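# Place the cable runway's far end on the bracket

## Task

Set the far end of the cable runway down well onto the bracket, in the gap between its lugs, then open the gripper and move the arm away. It only counts if the runway stays there without any robot supporting it.

## Robot and tools

Setup: four identical i2rt Big YAM arms, named arm1, arm2, arm3 and arm4. Each has six revolute joints, a two-finger gripper and a wrist camera (arm1_cam_wrist to arm4_cam_wrist). Two fixed room cameras, cam_high and cam_low, also watch the scene. With joints 1 and 6 at 0 and the hand level and pointing forward, the wrist camera rides on top of the hand and looks toward the fingertips. Maximum reach is about 1.0 m from the joint 1 axis. A loose object may occasionally get a brief push from outside.

Frames: there is one shared scene frame with its origin on the floor and +z up. "hand" is the point midway between the fingertips (URDF link pinch). Its z axis runs along the fingers and its y axis is the opening direction. Each hand pose is computed from that arm's own foot pose, which is never printed. Camera calibration lines give K, distortion and T_world_to_cam, which maps scene coordinates into the camera frame, plus pos_world. Room cameras may be off by a couple of degrees and several millimetres. Wrist camera poses come from reported joint angles, so their error can be larger.

execute_actions(actions, cameras): actions is a list holding one action or none. An empty list simply returns state and images. An action is an object keyed by arm name. Under each arm goes "joints", an object of absolute joint targets (not offsets), each optional:
- joint1_rad, -2.879..2.879: base yaw. Positive turns counter-clockwise seen from above. At 0 the arm extends the way its foot faces.
- joint2_rad, 0..3.141: shoulder. At 0 the upper arm points back, roughly level. Increasing it raises the arm, then swings it forward.
- joint3_rad, 0..3.019: elbow. At 0 it is fully folded; larger values open it.
- joint4_rad, -1.692..1.57: hand pitch. Positive tips the fingers up.
- joint5_rad, -1.57..1.57: sideways hand swing. Positive goes to the arm's right.
- joint6_rad, -2.094..2.094: hand roll. Positive is clockwise viewed from behind the hand.
- gripper_m, 0..0.093: fingertip gap in metres. Each finger pad pushes with roughly 50-62 N, or less on some grippers.

Done tolerances are ±0.045, 0.14, 0.09, 0.055, 0.03 and 0.035 rad for joints 1-6, and ±0.003 m for the gripper. All motions in an action start at once but may finish at different times. Joints move at different speeds, so the hand can sweep a wide arc between two postures. One action lasts at most 15 s. An unknown key or an out-of-range number rejects the whole call, and nothing moves.

The cameras argument is a list of camera names or "all". Null or omitted means all; [] means none. Images are taken at the end of the call, and the "pictures" line lists them in order.

wait(seconds): 0 to 10. Commands nothing new and returns the same state and images as an empty action.

zoom_image(camera, region): region is [x0, y0, x1, y1] in pixels of that camera's latest full image, with the origin at the top-left. It can be at most 504x504.

read_manual(section): only "licences"; returns URDF licence texts.

finished_scene(scene): pass the number of the current scene. It ends that scene for good and reports success. The goal must still hold when it is called. A reply with no tool call ends all remaining work.

Reading results:
- joint_positions reports the current angles.
- joint_status tells how each commanded motion of the last accepted action ended:
  - "off_target": the joint stopped short and may still be pushing.
  - "contact_stop" or "time_out": the joint drops its target and holds where it is. A timed-out joint may keep a nearby target (within 0.375, 0.375, 0.113, 0.225, 0.075, 0.3 rad for joints 1-6) and keep pushing toward it.
  - "joint command not followed", usually with a "cause:" line: a self- and inter-arm clearance check blocked that arm's joint targets. Its gripper target still runs. Blocked joints show "not_followed" and may be retried automatically on later actions.
- on_its_own lists joints this call did not command. "held at" there is the held target, not the actual position.
- To stop a joint from pushing, command its reported position.
- A joint or arm left out of an action may still be chasing an old target.
- A tiny change in target may produce no motion.
- A joint holding a load slowly sags.

Motor heat: holding loads or pushing warms motors, including while you think. A MOTOR HOT line appears from 85 °C. At 100 °C an OVER-TEMPERATURE FAULT stops that arm's motors and gripper, and the arm falls. Its unreached keys then read "limit_stop_at_motor_heat"; resend those targets once it has cooled. Some heat carries into the next scene.

Timing: the simulation runs on while you compose a reply, with the robots holding your last command. Prefer short, efficient motions.

Avoid:
- Two arms pressing hard against each other. This fails the run, and a hard collision can too. No state line reports arm-to-arm contact, and the clearance check ignores fingers, gripper housings and wrist cameras.
- Arms that keep shoving against objects; a Big YAM does not stop when it touches something.
- Dropping, slamming or yanking the runway.
- Knocking anything off the work area or onto the floor, which fails the task.

Finish by opening the gripper and withdrawing so the runway rests on the bracket unsupported.

Each tool is called after "Call:" as a command line: name --argument value for each argument, lists and objects as JSON in quotes; but a table of rows of numbers goes row by row, as --pt "numbers of a row", without its own name.

## Session

Call:
execute_actions --actions '[]'

Scene clock: 0.00 s.
arm1.joint_positions: joint1_rad=+0.388 joint2_rad=+0.613 joint3_rad=+1.463 joint4_rad=-1.472 joint5_rad=-0.109 joint6_rad=-0.418 gripper_m=+0.095
arm1.joint_status: not commanded
arm1.hand: x=-1.0624 y=-0.2831 z=+1.3792 quat_wxyz=(-0.320, +0.806, -0.379, -0.324) (m; scene frame)
arm2.joint_positions: joint1_rad=-0.203 joint2_rad=+0.499 joint3_rad=+1.312 joint4_rad=-1.313 joint5_rad=-0.169 joint6_rad=-0.378 gripper_m=+0.094
arm2.joint_status: not commanded
arm2.hand: x=-0.3376 y=+0.3274 z=+1.3064 quat_wxyz=(-0.276, -0.563, -0.646, +0.436) (m; scene frame)
arm3.joint_positions: joint1_rad=-0.184 joint2_rad=+0.592 joint3_rad=+1.332 joint4_rad=-1.450 joint5_rad=-0.167 joint6_rad=-0.494 gripper_m=+0.095
arm3.joint_status: not commanded
arm3.hand: x=+0.6027 y=-0.3247 z=+1.3404 quat_wxyz=(-0.328, +0.782, -0.460, -0.264) (m; scene frame)
arm4.joint_positions: joint1_rad=+0.298 joint2_rad=+0.502 joint3_rad=+1.328 joint4_rad=-1.216 joint5_rad=-0.013 joint6_rad=-0.460 gripper_m=+0.094
arm4.joint_status: not commanded
arm4.hand: x=+1.2958 y=+0.3076 z=+1.3301 quat_wxyz=(-0.375, -0.303, -0.772, +0.414) (m; scene frame)
pictures: arm1_cam_wrist, arm2_cam_wrist, arm3_cam_wrist, arm4_cam_wrist, cam_high, cam_low
Images, in order (width x height): arm1_cam_wrist 504x504, arm2_cam_wrist 504x504, arm3_cam_wrist 504x504, arm4_cam_wrist 504x504, cam_high 504x504, cam_low 504x504.

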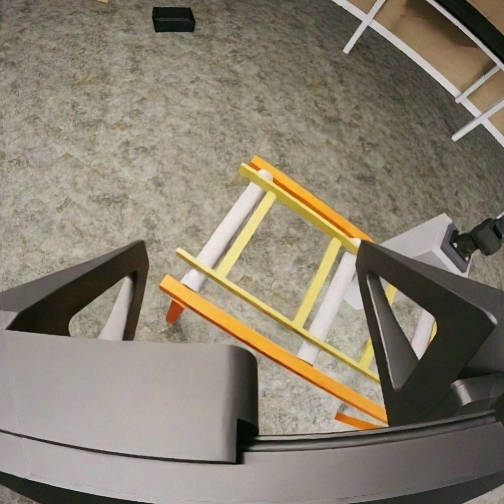

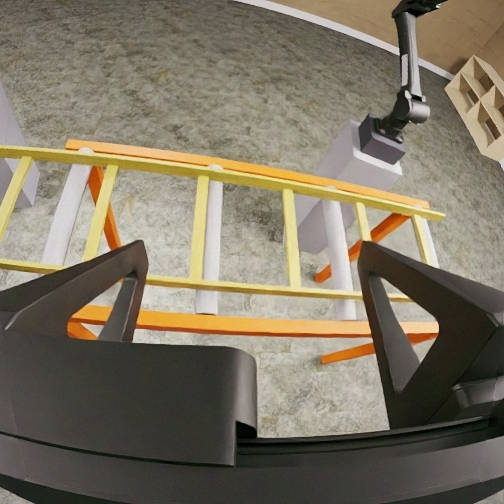

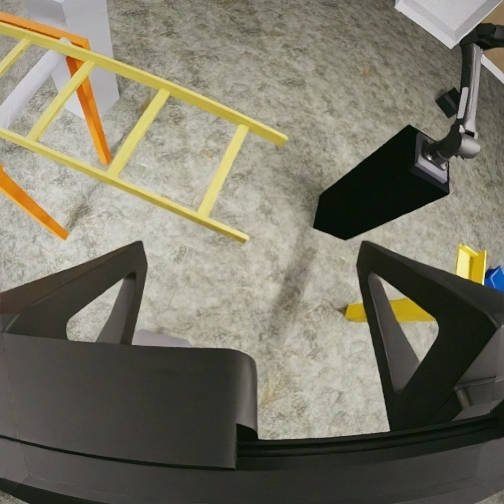

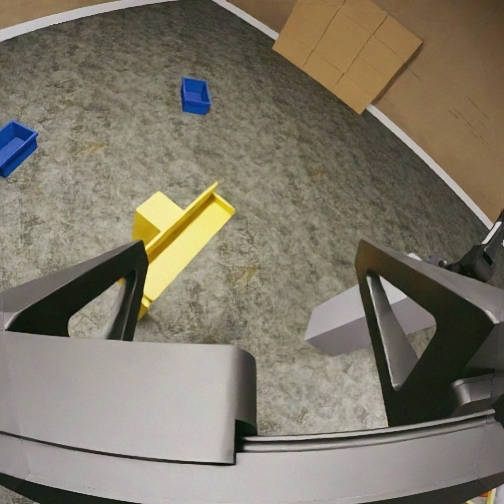

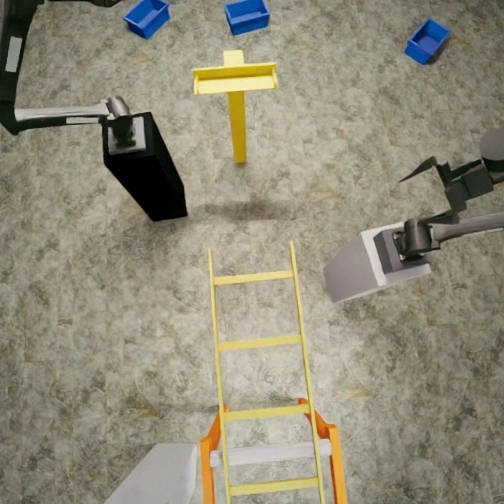

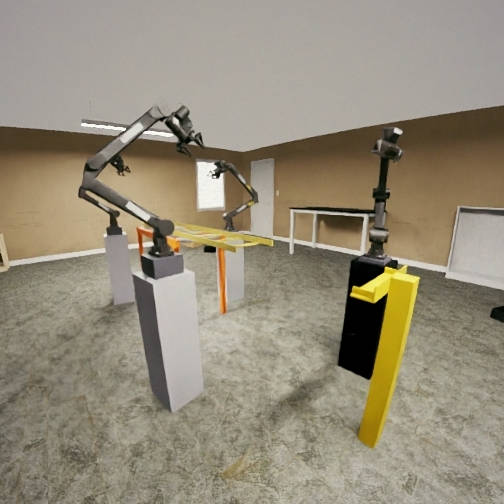

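Call:
zoom_image --camera "cam_low" --region '[320, 240, 440, 330]'

Call:
zoom_image --camera "cam_high" --region '[170, 40, 330, 300]'

Call:
zoom_image --camera "cam_low" --region '[120, 200, 300, 290]'

Region (320, 240, 440, 330) of cam_low's 504x504 image, scaled by 4.200, with more detail than that image has; it fills the top 378 rows of this view, and the rest is white.

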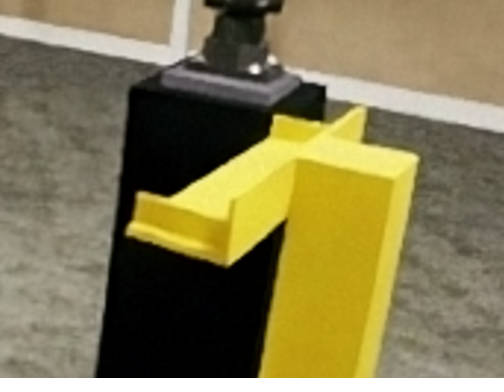

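Region (170, 40, 330, 300) of cam_high's 504x504 image, scaled by 1.938, with more detail than that image has; it fills the left 310 columns of this view, and the rest is white.

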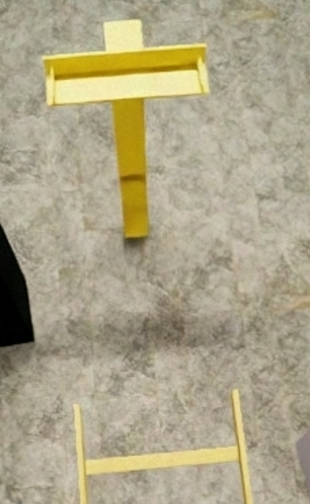

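Region (120, 200, 300, 290) of cam_low's 504x504 image, scaled by 2.800, with more detail than that image has.

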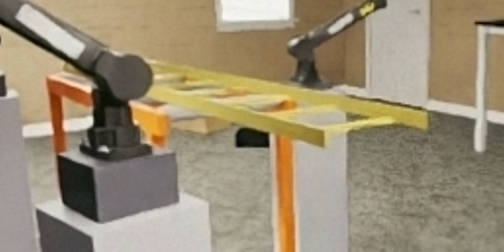

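Call:
execute_actions --actions '[{"arm3":{"joints":{"joint1_rad":0.408,"joint2_rad":1.869,"joint3_rad":1.52,"joint4_rad":-1.2,"joint5_rad":0,"joint6_rad":0.52,"gripper_m":0.09}}}]' --cameras '["arm3_cam_wrist","cam_high","cam_low"]'

Scene clock: 47.50 s.
arm1.joint_positions: joint1_rad=+0.388 joint2_rad=+0.613 joint3_rad=+1.463 joint4_rad=-1.472 joint5_rad=-0.109 joint6_rad=-0.418 gripper_m=+0.095
arm1.joint_status: not commanded
arm1.hand: x=-1.0624 y=-0.2831 z=+1.3792 quat_wxyz=(-0.320, +0.806, -0.379, -0.324) (m; scene frame)
arm2.joint_positions: joint1_rad=-0.203 joint2_rad=+0.499 joint3_rad=+1.312 joint4_rad=-1.313 joint5_rad=-0.169 joint6_rad=-0.378 gripper_m=+0.094
arm2.joint_status: not commanded
arm2.hand: x=-0.3376 y=+0.3274 z=+1.3064 quat_wxyz=(-0.276, -0.563, -0.646, +0.436) (m; scene frame)
arm3.joint_positions: joint1_rad=+0.414 joint2_rad=+1.857 joint3_rad=+1.512 joint4_rad=-1.200 joint5_rad=-0.002 joint6_rad=+0.509 gripper_m=+0.090
arm3.joint_status: all done
arm3.hand: x=+0.3359 y=-0.0571 z=+0.9402 quat_wxyz=(-0.004, +0.715, -0.699, -0.009) (m; scene frame)
arm4.joint_positions: joint1_rad=+0.298 joint2_rad=+0.502 joint3_rad=+1.328 joint4_rad=-1.216 joint5_rad=-0.013 joint6_rad=-0.460 gripper_m=+0.094
arm4.joint_status: not commanded
arm4.hand: x=+1.2958 y=+0.3076 z=+1.3301 quat_wxyz=(-0.375, -0.303, -0.772, +0.414) (m; scene frame)
pictures: arm3_cam_wrist, cam_high, cam_low
camera_calibration (this result's frames):
arm3_cam_wrist: T_world_to_cam=[[0.999813, 0.0193009, -0.00149073, -0.333942], [0.0166153, -0.816076, 0.577705, -0.596497], [0.0099337, -0.577622, -0.816244, 0.852613], [0, 0, 0, 1]] pos_world=[0.335321, 0.0121458, 1.04004]
Images, in order (width x height): arm3_cam_wrist 504x504, cam_high 504x504, cam_low 504x504.

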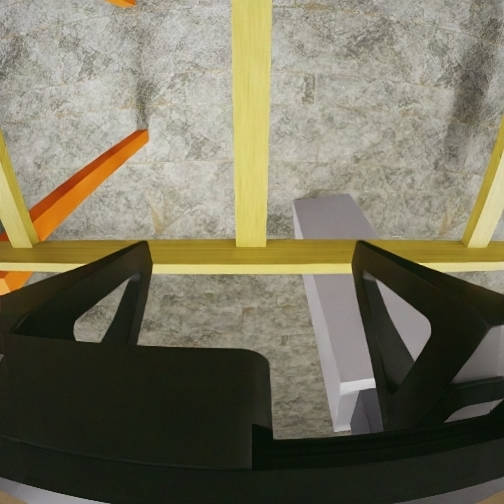

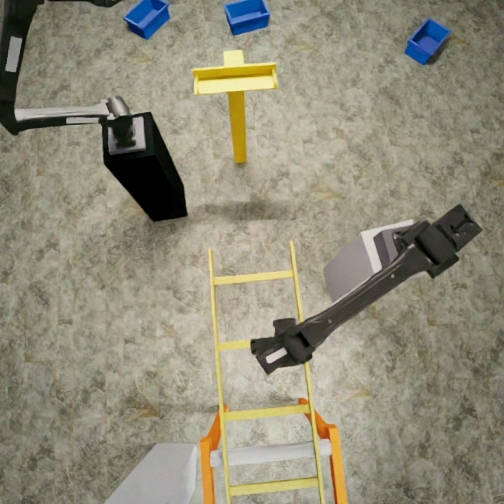

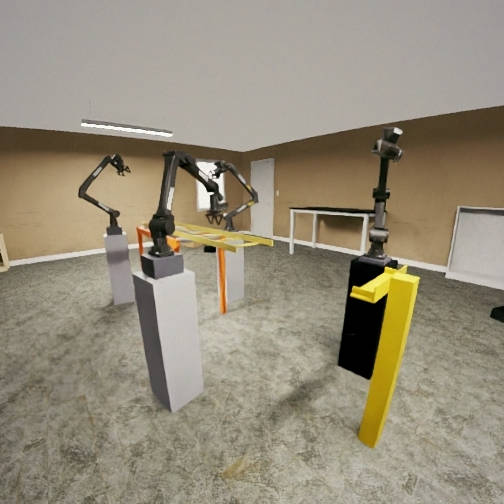

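Call:
execute_actions --actions '[{"arm3":{"joints":{"joint2_rad":2.04,"joint3_rad":1.384,"joint4_rad":-0.915,"joint6_rad":0.55}}}]' --cameras '["arm3_cam_wrist","cam_low"]'

Call:
execute_actions --actions '[{"arm3":{"joints":{"gripper_m":0.0}}}]' --cameras '["arm3_cam_wrist","cam_low"]'

Call:
zoom_image --camera "cam_low" --region '[160, 190, 290, 270]'

Scene clock: 59.50 s.
arm1.joint_positions: joint1_rad=+0.388 joint2_rad=+0.613 joint3_rad=+1.463 joint4_rad=-1.472 joint5_rad=-0.109 joint6_rad=-0.418 gripper_m=+0.095
arm1.joint_status: not commanded
arm1.hand: x=-1.0624 y=-0.2831 z=+1.3792 quat_wxyz=(-0.320, +0.806, -0.379, -0.324) (m; scene frame)
arm2.joint_positions: joint1_rad=-0.203 joint2_rad=+0.499 joint3_rad=+1.312 joint4_rad=-1.313 joint5_rad=-0.169 joint6_rad=-0.378 gripper_m=+0.094
arm2.joint_status: not commanded
arm2.hand: x=-0.3376 y=+0.3274 z=+1.3064 quat_wxyz=(-0.276, -0.563, -0.646, +0.436) (m; scene frame)
arm3.joint_positions: joint1_rad=+0.414 joint2_rad=+2.050 joint3_rad=+1.373 joint4_rad=-0.925 joint5_rad=-0.002 joint6_rad=+0.540 gripper_m=+0.090
arm3.joint_status: all done
arm3.hand: x=+0.3435 y=-0.0686 z=+0.7908 quat_wxyz=(+0.003, +0.704, -0.710, +0.019) (m; scene frame)
arm4.joint_positions: joint1_rad=+0.298 joint2_rad=+0.502 joint3_rad=+1.328 joint4_rad=-1.216 joint5_rad=-0.013 joint6_rad=-0.460 gripper_m=+0.094
arm4.joint_status: not commanded
arm4.hand: x=+1.2958 y=+0.3076 z=+1.3301 quat_wxyz=(-0.375, -0.303, -0.772, +0.414) (m; scene frame)
pictures: arm3_cam_wrist, cam_low
camera_calibration (this result's frames):
arm3_cam_wrist: T_world_to_cam=[[0.999569, -0.010852, 0.027294, -0.366284], [-0.0253813, -0.786791, 0.616698, -0.534179], [0.0147823, -0.617124, -0.786727, 0.69621], [0, 0, 0, 1]] pos_world=[0.342276, 0.00538642, 0.887151]
Images, in order (width x height): arm3_cam_wrist 504x504, cam_low 504x504.

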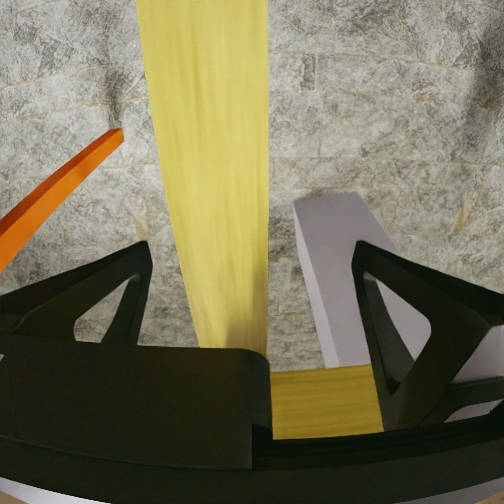

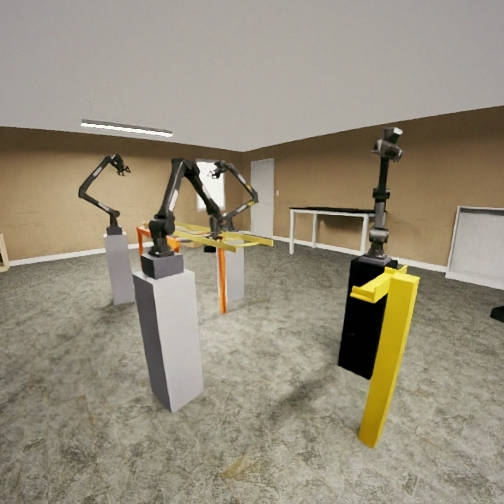

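Scene clock: 60.20 s.
arm1.joint_positions: joint1_rad=+0.388 joint2_rad=+0.613 joint3_rad=+1.463 joint4_rad=-1.472 joint5_rad=-0.109 joint6_rad=-0.418 gripper_m=+0.095
arm1.joint_status: not commanded
arm1.hand: x=-1.0624 y=-0.2831 z=+1.3792 quat_wxyz=(-0.320, +0.806, -0.379, -0.324) (m; scene frame)
arm2.joint_positions: joint1_rad=-0.203 joint2_rad=+0.499 joint3_rad=+1.312 joint4_rad=-1.313 joint5_rad=-0.169 joint6_rad=-0.378 gripper_m=+0.094
arm2.joint_status: not commanded
arm2.hand: x=-0.3376 y=+0.3274 z=+1.3064 quat_wxyz=(-0.276, -0.563, -0.646, +0.436) (m; scene frame)
arm3.joint_positions: joint1_rad=+0.420 joint2_rad=+2.050 joint3_rad=+1.373 joint4_rad=-0.912 joint5_rad=-0.003 joint6_rad=+0.527 gripper_m=+0.024
arm3.joint_status: gripper_m off_target (ended at +0.024, target +0.000)
arm3.hand: x=+0.3388 y=-0.0676 z=+0.7907 quat_wxyz=(+0.002, +0.711, -0.703, +0.012) (m; scene frame)
arm4.joint_positions: joint1_rad=+0.298 joint2_rad=+0.502 joint3_rad=+1.328 joint4_rad=-1.216 joint5_rad=-0.013 joint6_rad=-0.460 gripper_m=+0.094
arm4.joint_status: not commanded
arm4.hand: x=+1.2958 y=+0.3076 z=+1.3301 quat_wxyz=(-0.375, -0.303, -0.772, +0.414) (m; scene frame)
pictures: arm3_cam_wrist, cam_low
camera_calibration (this result's frames):
arm3_cam_wrist: T_world_to_cam=[[0.999785, 0.00798849, 0.0191476, -0.353909], [-0.00531115, -0.793601, 0.608415, -0.534133], [0.0200559, -0.608386, -0.793388, 0.700886], [0, 0, 0, 1]] pos_world=[0.336939, 0.00534783, 0.887825]
Images, in order (width x height): arm3_cam_wrist 504x504, cam_low 504x504.

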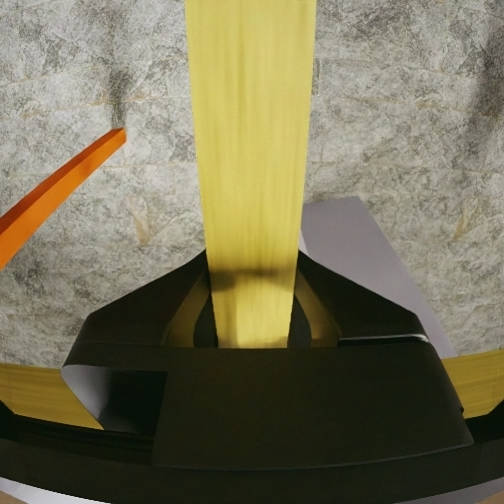

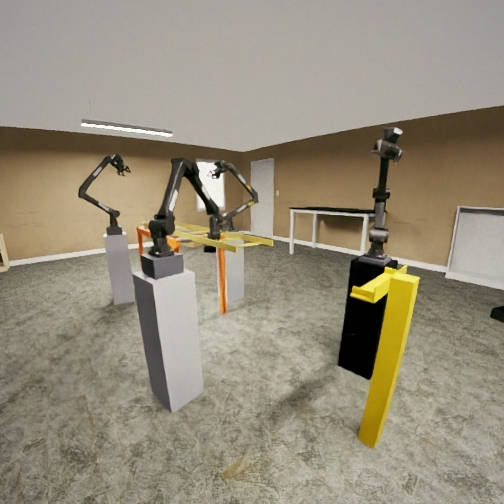

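Region (160, 190, 290, 270) of cam_low's 504x504 image, scaled by 3.877, with more detail than that image has; it fills the top 310 rows of this view, and the rest is white.

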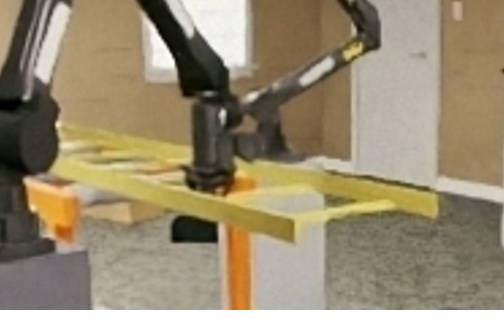

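Call:
execute_actions --actions '[{"arm3":{"joints":{"joint1_rad":0.208,"joint2_rad":1.906,"joint3_rad":1.188,"joint4_rad":-0.853,"joint6_rad":0.32}}}]' --cameras '["cam_high"]'

Call:
execute_actions --actions '[{"arm3":{"joints":{"joint1_rad":-0.112,"joint2_rad":1.841,"joint3_rad":1.112,"joint4_rad":-0.842,"joint6_rad":0.0}}}]' --cameras '["cam_high","cam_low"]'

Scene clock: 70.43 s.
arm1.joint_positions: joint1_rad=+0.388 joint2_rad=+0.613 joint3_rad=+1.463 joint4_rad=-1.472 joint5_rad=-0.109 joint6_rad=-0.418 gripper_m=+0.095
arm1.joint_status: not commanded
arm1.hand: x=-1.0624 y=-0.2831 z=+1.3792 quat_wxyz=(-0.320, +0.806, -0.379, -0.324) (m; scene frame)
arm2.joint_positions: joint1_rad=-0.203 joint2_rad=+0.499 joint3_rad=+1.312 joint4_rad=-1.313 joint5_rad=-0.169 joint6_rad=-0.378 gripper_m=+0.094
arm2.joint_status: not commanded
arm2.hand: x=-0.3376 y=+0.3274 z=+1.3064 quat_wxyz=(-0.276, -0.563, -0.646, +0.436) (m; scene frame)
arm3.joint_positions: joint1_rad=+0.208 joint2_rad=+1.943 joint3_rad=+1.173 joint4_rad=-0.825 joint5_rad=-0.001 joint6_rad=+0.318 gripper_m=+0.024
arm3.joint_status: all done
arm3.hand: x=+0.4638 y=-0.0748 z=+0.7884 quat_wxyz=(+0.005, +0.710, -0.704, +0.014) (m; scene frame)
arm4.joint_positions: joint1_rad=+0.298 joint2_rad=+0.502 joint3_rad=+1.328 joint4_rad=-1.216 joint5_rad=-0.013 joint6_rad=-0.460 gripper_m=+0.094
arm4.joint_status: not commanded
arm4.hand: x=+1.2958 y=+0.3076 z=+1.3301 quat_wxyz=(-0.375, -0.303, -0.772, +0.414) (m; scene frame)
pictures: cam_high
Images, in order (width x height): cam_high 504x504.

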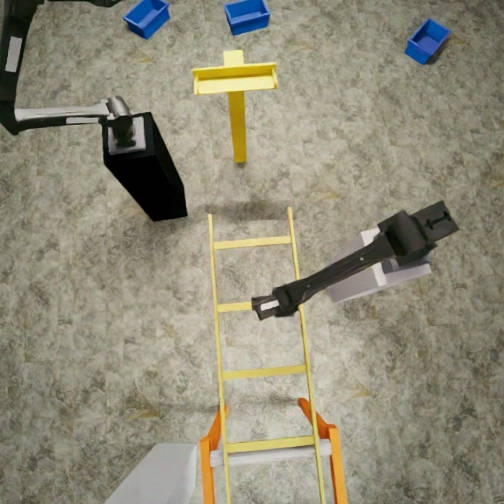

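Scene clock: 72.63 s.
arm1.joint_positions: joint1_rad=+0.388 joint2_rad=+0.613 joint3_rad=+1.463 joint4_rad=-1.472 joint5_rad=-0.109 joint6_rad=-0.418 gripper_m=+0.095
arm1.joint_status: not commanded
arm1.hand: x=-1.0624 y=-0.2831 z=+1.3792 quat_wxyz=(-0.320, +0.806, -0.379, -0.324) (m; scene frame)
arm2.joint_positions: joint1_rad=-0.203 joint2_rad=+0.499 joint3_rad=+1.312 joint4_rad=-1.313 joint5_rad=-0.169 joint6_rad=-0.378 gripper_m=+0.094
arm2.joint_status: not commanded
arm2.hand: x=-0.3376 y=+0.3274 z=+1.3064 quat_wxyz=(-0.276, -0.563, -0.646, +0.436) (m; scene frame)
arm3.joint_positions: joint1_rad=-0.107 joint2_rad=+1.903 joint3_rad=+1.099 joint4_rad=-0.822 joint5_rad=-0.003 joint6_rad=+0.007 gripper_m=+0.024
arm3.joint_status: all done
arm3.hand: x=+0.6159 y=-0.0791 z=+0.7885 quat_wxyz=(+0.019, +0.707, -0.706, +0.022) (m; scene frame)
arm4.joint_positions: joint1_rad=+0.298 joint2_rad=+0.502 joint3_rad=+1.328 joint4_rad=-1.216 joint5_rad=-0.013 joint6_rad=-0.460 gripper_m=+0.094
arm4.joint_status: not commanded
arm4.hand: x=+1.2958 y=+0.3076 z=+1.3301 quat_wxyz=(-0.375, -0.303, -0.772, +0.414) (m; scene frame)
pictures: cam_high, cam_low
Images, in order (width x height): cam_high 504x504, cam_low 504x504.

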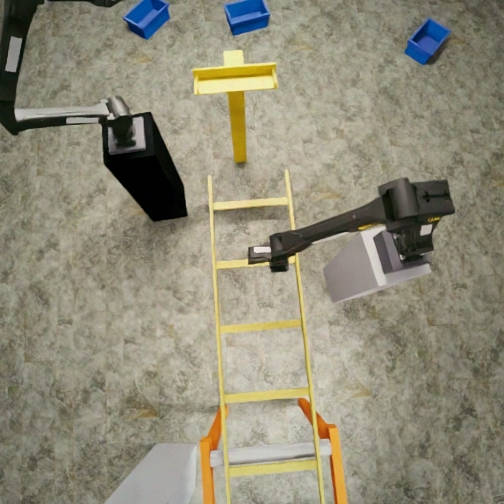

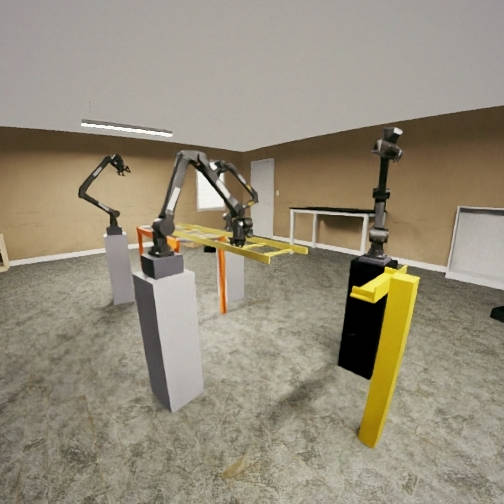

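Call:
execute_actions --actions '[{"arm3":{"joints":{"joint1_rad":-0.424,"joint2_rad":1.79,"joint3_rad":1.225,"joint4_rad":-0.894,"joint6_rad":-0.312}}}]' --cameras '[]'

Call:
execute_actions --actions '[{"arm3":{"joints":{"joint1_rad":-0.675,"joint2_rad":1.93,"joint3_rad":1.47,"joint4_rad":-0.991,"joint6_rad":-0.563}}}]' --cameras '["cam_high","cam_low"]'

Scene clock: 83.37 s.
arm1.joint_positions: joint1_rad=+0.388 joint2_rad=+0.613 joint3_rad=+1.463 joint4_rad=-1.472 joint5_rad=-0.109 joint6_rad=-0.418 gripper_m=+0.095
arm1.joint_status: not commanded
arm1.hand: x=-1.0624 y=-0.2831 z=+1.3792 quat_wxyz=(-0.320, +0.806, -0.379, -0.324) (m; scene frame)
arm2.joint_positions: joint1_rad=-0.203 joint2_rad=+0.499 joint3_rad=+1.312 joint4_rad=-1.313 joint5_rad=-0.169 joint6_rad=-0.378 gripper_m=+0.094
arm2.joint_status: not commanded
arm2.hand: x=-0.3376 y=+0.3274 z=+1.3064 quat_wxyz=(-0.276, -0.563, -0.646, +0.436) (m; scene frame)
arm3.joint_positions: joint1_rad=-0.415 joint2_rad=+1.907 joint3_rad=+1.109 joint4_rad=-0.857 joint5_rad=-0.003 joint6_rad=-0.282 gripper_m=+0.024
arm3.joint_status: joint3_rad time_out (moved +0.010 of +0.126); the others done
arm3.on_its_own: joint3_rad reads +1.109 and still pushes toward +1.222 since a time_out
arm3.hand: x=+0.7547 y=-0.1031 z=+0.7912 quat_wxyz=(+0.036, +0.701, -0.712, +0.022) (m; scene frame)
arm4.joint_positions: joint1_rad=+0.298 joint2_rad=+0.502 joint3_rad=+1.328 joint4_rad=-1.216 joint5_rad=-0.013 joint6_rad=-0.460 gripper_m=+0.094
arm4.joint_status: not commanded
arm4.hand: x=+1.2958 y=+0.3076 z=+1.3301 quat_wxyz=(-0.375, -0.303, -0.772, +0.414) (m; scene frame)
pictures: none
No camera images: the call's "cameras" was empty. Leave "cameras" out to get every camera's image.

not run: a stop came earlier in this reply.

Call:
execute_actions --actions '[{"arm3":{"joints":{"joint1_rad":-0.55,"joint2_rad":1.8,"joint3_rad":1.5,"joint4_rad":-0.96,"joint6_rad":-0.45}}}]' --cameras '["cam_high","cam_low"]'

Scene clock: 89.67 s.
arm1.joint_positions: joint1_rad=+0.388 joint2_rad=+0.613 joint3_rad=+1.463 joint4_rad=-1.472 joint5_rad=-0.109 joint6_rad=-0.418 gripper_m=+0.095
arm1.joint_status: not commanded
arm1.hand: x=-1.0624 y=-0.2831 z=+1.3792 quat_wxyz=(-0.320, +0.806, -0.379, -0.324) (m; scene frame)
arm2.joint_positions: joint1_rad=-0.203 joint2_rad=+0.499 joint3_rad=+1.312 joint4_rad=-1.313 joint5_rad=-0.169 joint6_rad=-0.378 gripper_m=+0.094
arm2.joint_status: not commanded
arm2.hand: x=-0.3376 y=+0.3274 z=+1.3064 quat_wxyz=(-0.276, -0.563, -0.646, +0.436) (m; scene frame)
arm3.joint_positions: joint1_rad=-0.541 joint2_rad=+1.975 joint3_rad=+1.337 joint4_rad=-0.950 joint5_rad=+0.002 joint6_rad=-0.446 gripper_m=+0.024
arm3.joint_status: joint2_rad time_out (moved +0.069 of -0.107); joint3_rad time_out (moved +0.228 of +0.391); the others done
arm3.on_its_own: joint2_rad reads +1.975 and still pushes toward +1.800 since a time_out; joint3_rad reads +1.337 and still pushes toward +1.450 since a time_out
arm3.hand: x=+0.8412 y=-0.0520 z=+0.8228 quat_wxyz=(+0.006, +0.715, -0.699, +0.008) (m; scene frame)
arm4.joint_positions: joint1_rad=+0.298 joint2_rad=+0.502 joint3_rad=+1.328 joint4_rad=-1.216 joint5_rad=-0.013 joint6_rad=-0.460 gripper_m=+0.094
arm4.joint_status: not commanded
arm4.hand: x=+1.2958 y=+0.3076 z=+1.3301 quat_wxyz=(-0.375, -0.303, -0.772, +0.414) (m; scene frame)
pictures: cam_high, cam_low
Images, in order (width x height): cam_high 504x504, cam_low 504x504.

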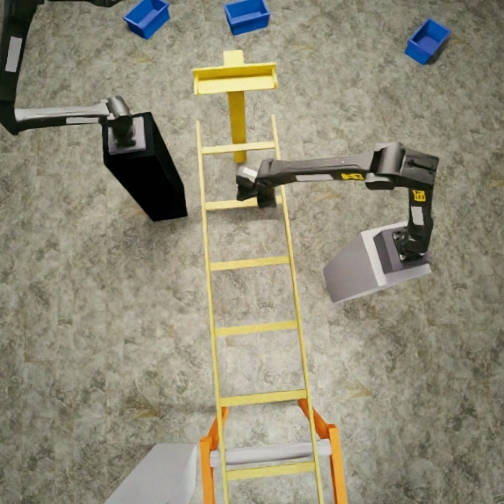

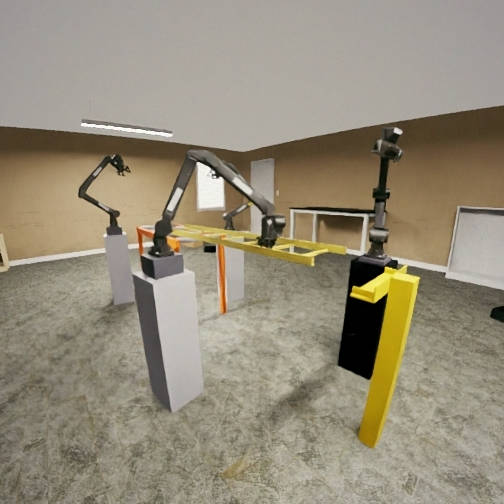

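Call:
execute_actions --actions '[{"arm3":{"joints":{"joint1_rad":-0.755,"joint2_rad":1.87,"joint3_rad":1.73,"joint4_rad":-1.04,"joint6_rad":-0.64}}}]' --cameras '["cam_high","cam_low"]'

Scene clock: 99.37 s.
arm1.joint_positions: joint1_rad=+0.388 joint2_rad=+0.613 joint3_rad=+1.463 joint4_rad=-1.472 joint5_rad=-0.109 joint6_rad=-0.418 gripper_m=+0.095
arm1.joint_status: not commanded
arm1.hand: x=-1.0624 y=-0.2831 z=+1.3792 quat_wxyz=(-0.320, +0.806, -0.379, -0.324) (m; scene frame)
arm2.joint_positions: joint1_rad=-0.203 joint2_rad=+0.499 joint3_rad=+1.312 joint4_rad=-1.313 joint5_rad=-0.169 joint6_rad=-0.378 gripper_m=+0.094
arm2.joint_status: not commanded
arm2.hand: x=-0.3376 y=+0.3274 z=+1.3064 quat_wxyz=(-0.276, -0.563, -0.646, +0.436) (m; scene frame)
arm3.joint_positions: joint1_rad=-0.741 joint2_rad=+2.091 joint3_rad=+1.545 joint4_rad=-1.031 joint5_rad=+0.000 joint6_rad=-0.639 gripper_m=+0.024
arm3.joint_status: joint2_rad time_out (moved +0.116 of -0.105); joint3_rad time_out (moved +0.208 of +0.393); the others done
arm3.on_its_own: joint2_rad reads +2.091 and still pushes toward +1.870 since a time_out; joint3_rad reads +1.545 and still pushes toward +1.658 since a time_out
arm3.hand: x=+0.9676 y=-0.0585 z=+0.8262 quat_wxyz=(+0.002, +0.712, -0.702, +0.004) (m; scene frame)
arm4.joint_positions: joint1_rad=+0.298 joint2_rad=+0.502 joint3_rad=+1.328 joint4_rad=-1.216 joint5_rad=-0.013 joint6_rad=-0.460 gripper_m=+0.094
arm4.joint_status: not commanded
arm4.hand: x=+1.2958 y=+0.3076 z=+1.3301 quat_wxyz=(-0.375, -0.303, -0.772, +0.414) (m; scene frame)
pictures: cam_high, cam_low
Images, in order (width x height): cam_high 504x504, cam_low 504x504.

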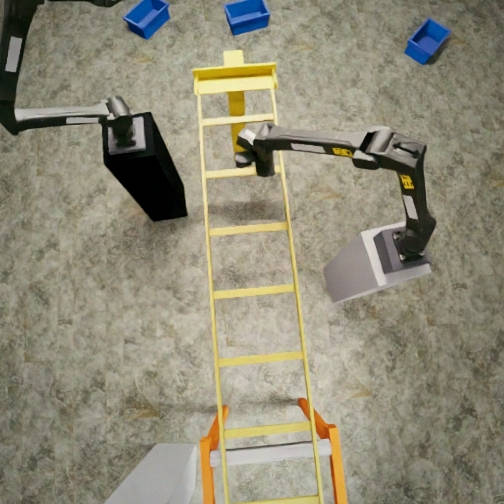

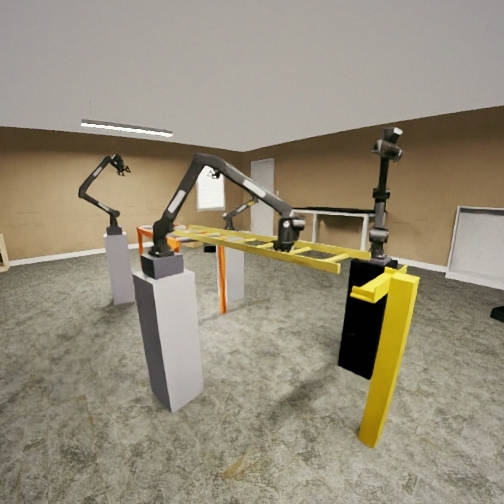

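Call:
execute_actions --actions '[{"arm3":{"joints":{"joint1_rad":-0.85,"joint2_rad":1.9,"joint3_rad":1.99,"joint4_rad":-1.17,"joint6_rad":-0.74}}}]' --cameras '["cam_high","cam_low"]'

Call:
zoom_image --camera "cam_high" --region '[170, 40, 310, 150]'

Call:
zoom_image --camera "cam_low" --region '[290, 220, 440, 320]'

Scene clock: 110.83 s.
arm1.joint_positions: joint1_rad=+0.388 joint2_rad=+0.613 joint3_rad=+1.463 joint4_rad=-1.472 joint5_rad=-0.109 joint6_rad=-0.418 gripper_m=+0.095
arm1.joint_status: not commanded
arm1.hand: x=-1.0624 y=-0.2831 z=+1.3792 quat_wxyz=(-0.320, +0.806, -0.379, -0.324) (m; scene frame)
arm2.joint_positions: joint1_rad=-0.203 joint2_rad=+0.499 joint3_rad=+1.312 joint4_rad=-1.313 joint5_rad=-0.169 joint6_rad=-0.378 gripper_m=+0.094
arm2.joint_status: not commanded
arm2.hand: x=-0.3376 y=+0.3274 z=+1.3064 quat_wxyz=(-0.276, -0.563, -0.646, +0.436) (m; scene frame)
arm3.joint_positions: joint1_rad=-0.846 joint2_rad=+2.137 joint3_rad=+1.727 joint4_rad=-1.172 joint5_rad=+0.004 joint6_rad=-0.736 gripper_m=+0.024
arm3.joint_status: joint2_rad time_out (moved +0.046 of -0.191); joint3_rad time_out (moved +0.182 of +0.445); the others done
arm3.on_its_own: joint2_rad reads +2.137 and still pushes toward +1.900 since a time_out; joint3_rad reads +1.727 and still pushes toward +1.844 since a time_out (your +1.990 is given up)
arm3.hand: x=+1.0404 y=-0.0708 z=+0.8611 quat_wxyz=(+0.004, +0.710, -0.704, +0.006) (m; scene frame)
arm4.joint_positions: joint1_rad=+0.298 joint2_rad=+0.502 joint3_rad=+1.328 joint4_rad=-1.216 joint5_rad=-0.013 joint6_rad=-0.460 gripper_m=+0.094
arm4.joint_status: not commanded
arm4.hand: x=+1.2958 y=+0.3076 z=+1.3301 quat_wxyz=(-0.375, -0.303, -0.772, +0.414) (m; scene frame)
pictures: cam_high, cam_low
Images, in order (width x height): cam_high 504x504, cam_low 504x504.

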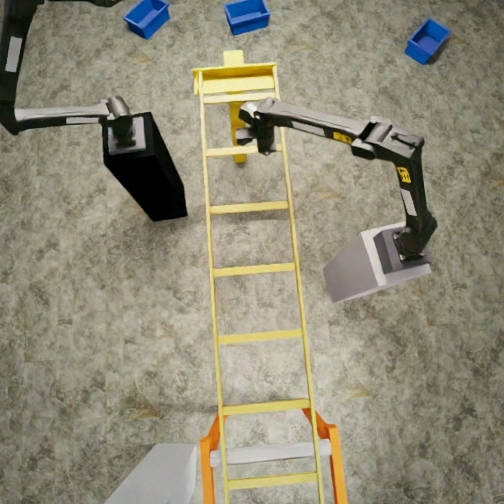

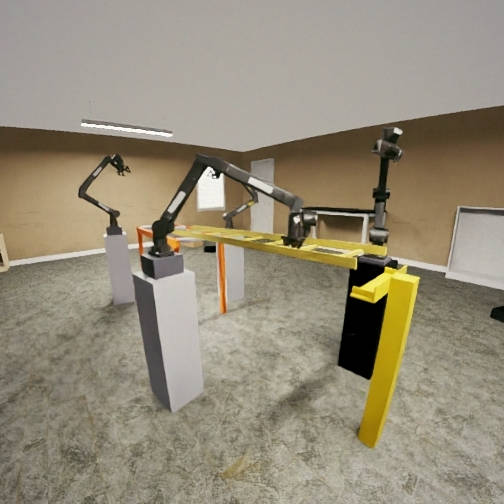

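Region (170, 40, 310, 150) of cam_high's 504x504 image, scaled by 3.600, with more detail than that image has; it fills the top 396 rows of this view, and the rest is white.

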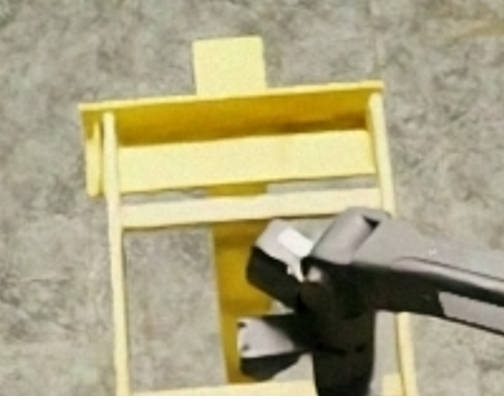

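Region (290, 220, 440, 320) of cam_low's 504x504 image, scaled by 3.360, with more detail than that image has.

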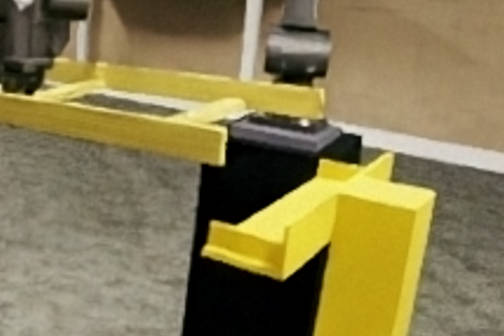

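Call:
execute_actions --actions '[{"arm3":{"joints":{"joint1_rad":-0.88,"joint2_rad":2.01,"joint3_rad":2.14,"joint4_rad":-1.193,"joint6_rad":-0.765}}}]' --cameras '["cam_high","cam_low"]'

Call:
zoom_image --camera "cam_high" --region '[170, 40, 310, 150]'

Call:
zoom_image --camera "cam_low" --region '[290, 220, 440, 320]'

Scene clock: 122.47 s.
arm1.joint_positions: joint1_rad=+0.388 joint2_rad=+0.613 joint3_rad=+1.463 joint4_rad=-1.472 joint5_rad=-0.109 joint6_rad=-0.418 gripper_m=+0.095
arm1.joint_status: not commanded
arm1.hand: x=-1.0624 y=-0.2831 z=+1.3792 quat_wxyz=(-0.320, +0.806, -0.379, -0.324) (m; scene frame)
arm2.joint_positions: joint1_rad=-0.203 joint2_rad=+0.499 joint3_rad=+1.312 joint4_rad=-1.313 joint5_rad=-0.169 joint6_rad=-0.378 gripper_m=+0.094
arm2.joint_status: not commanded
arm2.hand: x=-0.3376 y=+0.3274 z=+1.3064 quat_wxyz=(-0.276, -0.563, -0.646, +0.436) (m; scene frame)
arm3.joint_positions: joint1_rad=-0.872 joint2_rad=+2.274 joint3_rad=+1.855 joint4_rad=-1.186 joint5_rad=-0.002 joint6_rad=-0.768 gripper_m=+0.024
arm3.joint_status: joint2_rad time_out (moved +0.136 of -0.127); joint3_rad time_out (moved +0.128 of +0.413); the others done
arm3.on_its_own: joint2_rad reads +2.274 and still pushes toward +2.010 since a time_out; joint3_rad reads +1.855 and still pushes toward +1.972 since a time_out (your +2.140 is given up)
arm3.hand: x=+1.0718 y=-0.0599 z=+0.8205 quat_wxyz=(+0.015, +0.712, -0.702, +0.003) (m; scene frame)
arm4.joint_positions: joint1_rad=+0.298 joint2_rad=+0.502 joint3_rad=+1.328 joint4_rad=-1.216 joint5_rad=-0.013 joint6_rad=-0.460 gripper_m=+0.094
arm4.joint_status: not commanded
arm4.hand: x=+1.2958 y=+0.3076 z=+1.3301 quat_wxyz=(-0.375, -0.303, -0.772, +0.414) (m; scene frame)
pictures: cam_high, cam_low
Images, in order (width x height): cam_high 504x504, cam_low 504x504.

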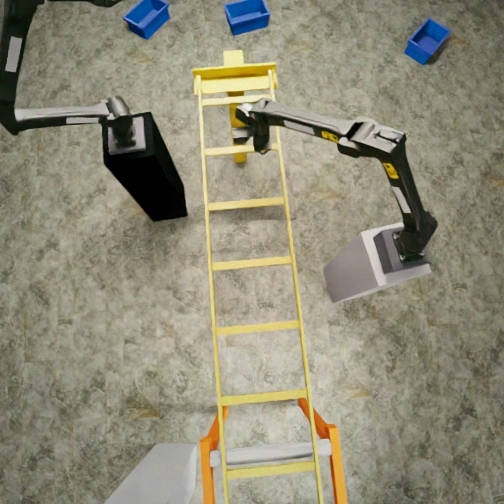

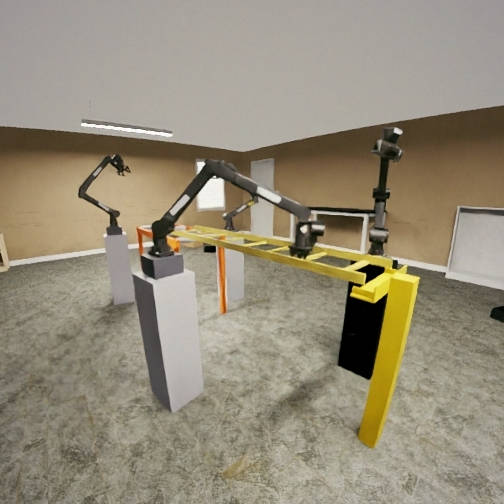

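Region (170, 40, 310, 150) of cam_high's 504x504 image, scaled by 3.600, with more detail than that image has; it fills the top 396 rows of this view, and the rest is white.

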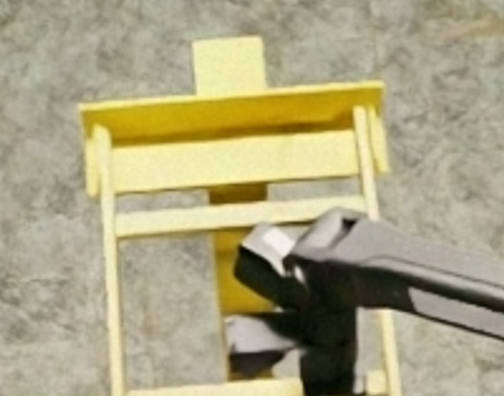

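Region (290, 220, 440, 320) of cam_low's 504x504 image, scaled by 3.360, with more detail than that image has.

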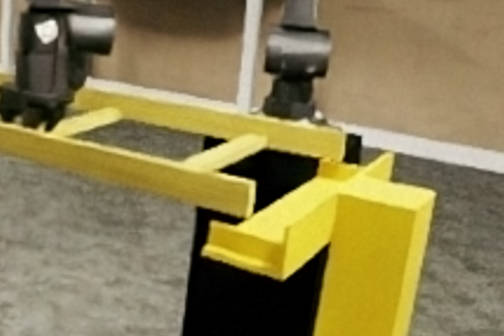

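Call:
execute_actions --actions '[{"arm3":{"joints":{"joint1_rad":-0.918,"joint2_rad":2.07,"joint3_rad":2.16,"joint4_rad":-1.14,"joint6_rad":-0.8}}}]' --cameras '["cam_high","cam_low"]'

Call:
zoom_image --camera "cam_high" --region '[170, 40, 310, 150]'

Call:
zoom_image --camera "cam_low" --region '[290, 220, 440, 320]'

Scene clock: 131.40 s.
arm1.joint_positions: joint1_rad=+0.388 joint2_rad=+0.613 joint3_rad=+1.463 joint4_rad=-1.472 joint5_rad=-0.109 joint6_rad=-0.418 gripper_m=+0.095
arm1.joint_status: not commanded
arm1.hand: x=-1.0624 y=-0.2831 z=+1.3792 quat_wxyz=(-0.320, +0.806, -0.379, -0.324) (m; scene frame)
arm2.joint_positions: joint1_rad=-0.203 joint2_rad=+0.499 joint3_rad=+1.312 joint4_rad=-1.313 joint5_rad=-0.169 joint6_rad=-0.378 gripper_m=+0.094
arm2.joint_status: not commanded
arm2.hand: x=-0.3376 y=+0.3274 z=+1.3064 quat_wxyz=(-0.276, -0.563, -0.646, +0.436) (m; scene frame)
arm3.joint_positions: joint1_rad=-0.917 joint2_rad=+2.320 joint3_rad=+1.900 joint4_rad=-1.153 joint5_rad=-0.004 joint6_rad=-0.805 gripper_m=+0.024
arm3.joint_status: joint2_rad time_out (moved +0.047 of -0.204); joint3_rad time_out (moved +0.045 of +0.305); the others done
arm3.on_its_own: joint2_rad reads +2.320 and still pushes toward +2.070 since a time_out; joint3_rad reads +1.900 and still pushes toward +2.012 since a time_out (your +2.160 is given up)
arm3.hand: x=+1.1059 y=-0.0678 z=+0.8059 quat_wxyz=(+0.000, +0.709, -0.705, +0.002) (m; scene frame)
arm4.joint_positions: joint1_rad=+0.298 joint2_rad=+0.502 joint3_rad=+1.328 joint4_rad=-1.216 joint5_rad=-0.013 joint6_rad=-0.460 gripper_m=+0.094
arm4.joint_status: not commanded
arm4.hand: x=+1.2958 y=+0.3076 z=+1.3301 quat_wxyz=(-0.375, -0.303, -0.772, +0.414) (m; scene frame)
pictures: cam_high, cam_low
Images, in order (width x height): cam_high 504x504, cam_low 504x504.

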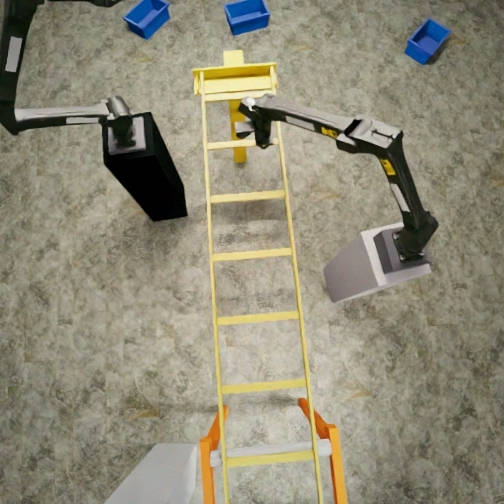

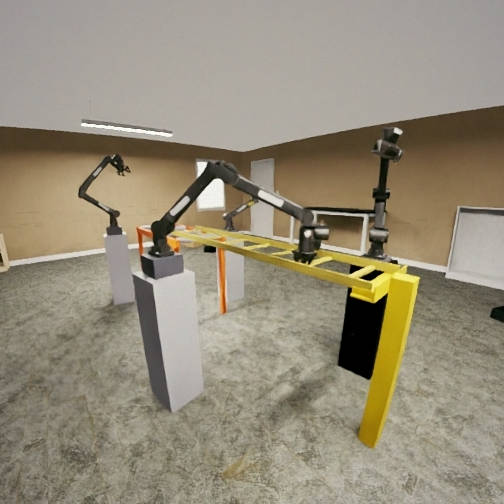

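Region (170, 40, 310, 150) of cam_high's 504x504 image, scaled by 3.600, with more detail than that image has; it fills the top 396 rows of this view, and the rest is white.

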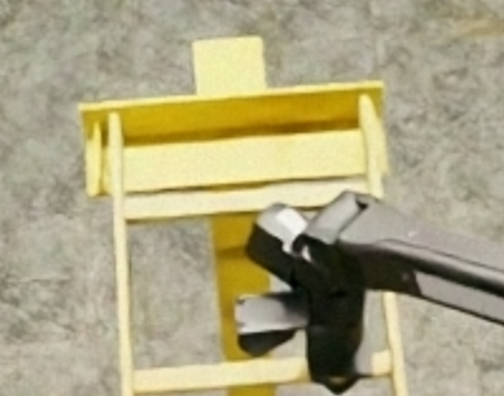

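Region (290, 220, 440, 320) of cam_low's 504x504 image, scaled by 3.360, with more detail than that image has.

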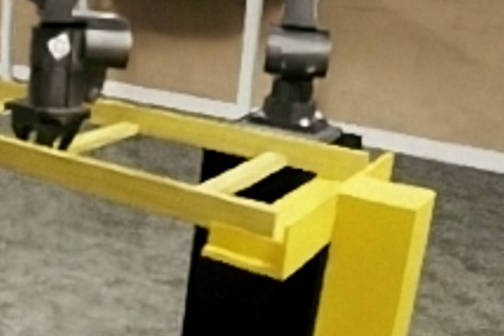

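Call:
execute_actions --actions '[{"arm3":{"joints":{"joint1_rad":-0.885,"joint2_rad":2.07,"joint3_rad":2.17}}}]' --cameras '["cam_high","cam_low"]'

Call:
zoom_image --camera "cam_high" --region '[170, 40, 310, 150]'

Call:
zoom_image --camera "cam_low" --region '[290, 220, 440, 320]'

Scene clock: 139.93 s.
arm1.joint_positions: joint1_rad=+0.388 joint2_rad=+0.613 joint3_rad=+1.463 joint4_rad=-1.472 joint5_rad=-0.109 joint6_rad=-0.418 gripper_m=+0.095
arm1.joint_status: not commanded
arm1.hand: x=-1.0624 y=-0.2831 z=+1.3792 quat_wxyz=(-0.320, +0.806, -0.379, -0.324) (m; scene frame)
arm2.joint_positions: joint1_rad=-0.203 joint2_rad=+0.499 joint3_rad=+1.312 joint4_rad=-1.313 joint5_rad=-0.169 joint6_rad=-0.378 gripper_m=+0.094
arm2.joint_status: not commanded
arm2.hand: x=-0.3376 y=+0.3274 z=+1.3064 quat_wxyz=(-0.276, -0.563, -0.646, +0.436) (m; scene frame)
arm3.joint_positions: joint1_rad=-0.899 joint2_rad=+2.320 joint3_rad=+1.899 joint4_rad=-1.153 joint5_rad=-0.004 joint6_rad=-0.796 gripper_m=+0.024
arm3.joint_status: joint2_rad time_out (moved +0.000 of -0.250); joint3_rad time_out (moved -0.001 of +0.270); the others done
arm3.on_its_own: joint2_rad reads +2.320 and still pushes toward +2.070 since a time_out; joint3_rad reads +1.899 and still pushes toward +2.012 since a time_out (your +2.170 is given up)
arm3.hand: x=+1.0975 y=-0.0597 z=+0.8056 quat_wxyz=(+0.000, +0.712, -0.702, +0.002) (m; scene frame)
arm4.joint_positions: joint1_rad=+0.298 joint2_rad=+0.502 joint3_rad=+1.328 joint4_rad=-1.216 joint5_rad=-0.013 joint6_rad=-0.460 gripper_m=+0.094
arm4.joint_status: not commanded
arm4.hand: x=+1.2958 y=+0.3076 z=+1.3301 quat_wxyz=(-0.375, -0.303, -0.772, +0.414) (m; scene frame)
pictures: cam_high, cam_low
Images, in order (width x height): cam_high 504x504, cam_low 504x504.

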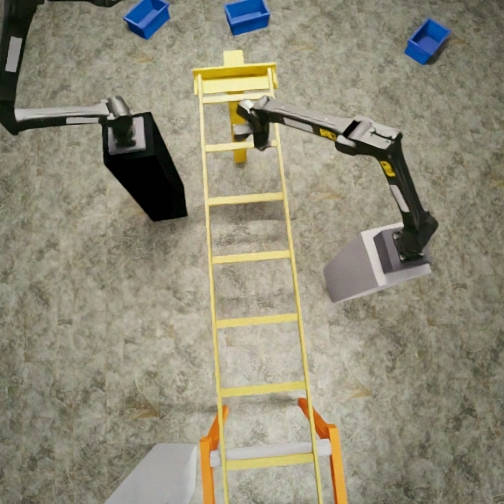

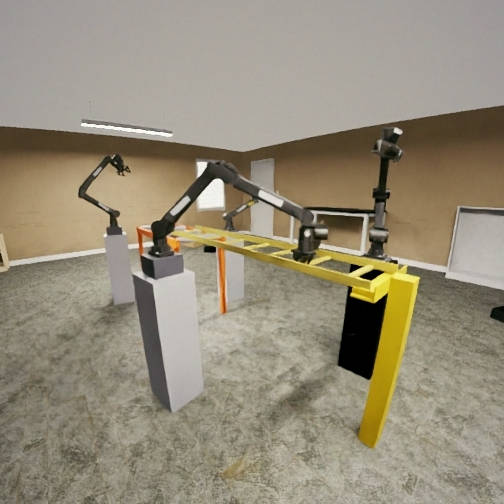

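Region (170, 40, 310, 150) of cam_high's 504x504 image, scaled by 3.600, with more detail than that image has; it fills the top 396 rows of this view, and the rest is white.

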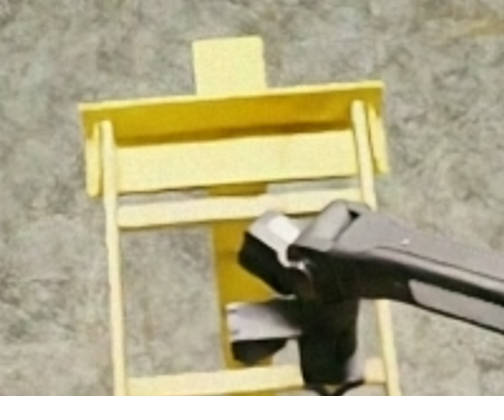

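Region (290, 220, 440, 320) of cam_low's 504x504 image, scaled by 3.360, with more detail than that image has.

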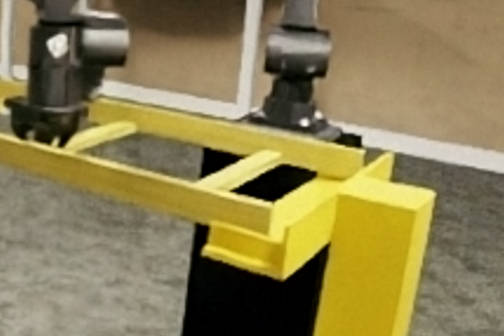

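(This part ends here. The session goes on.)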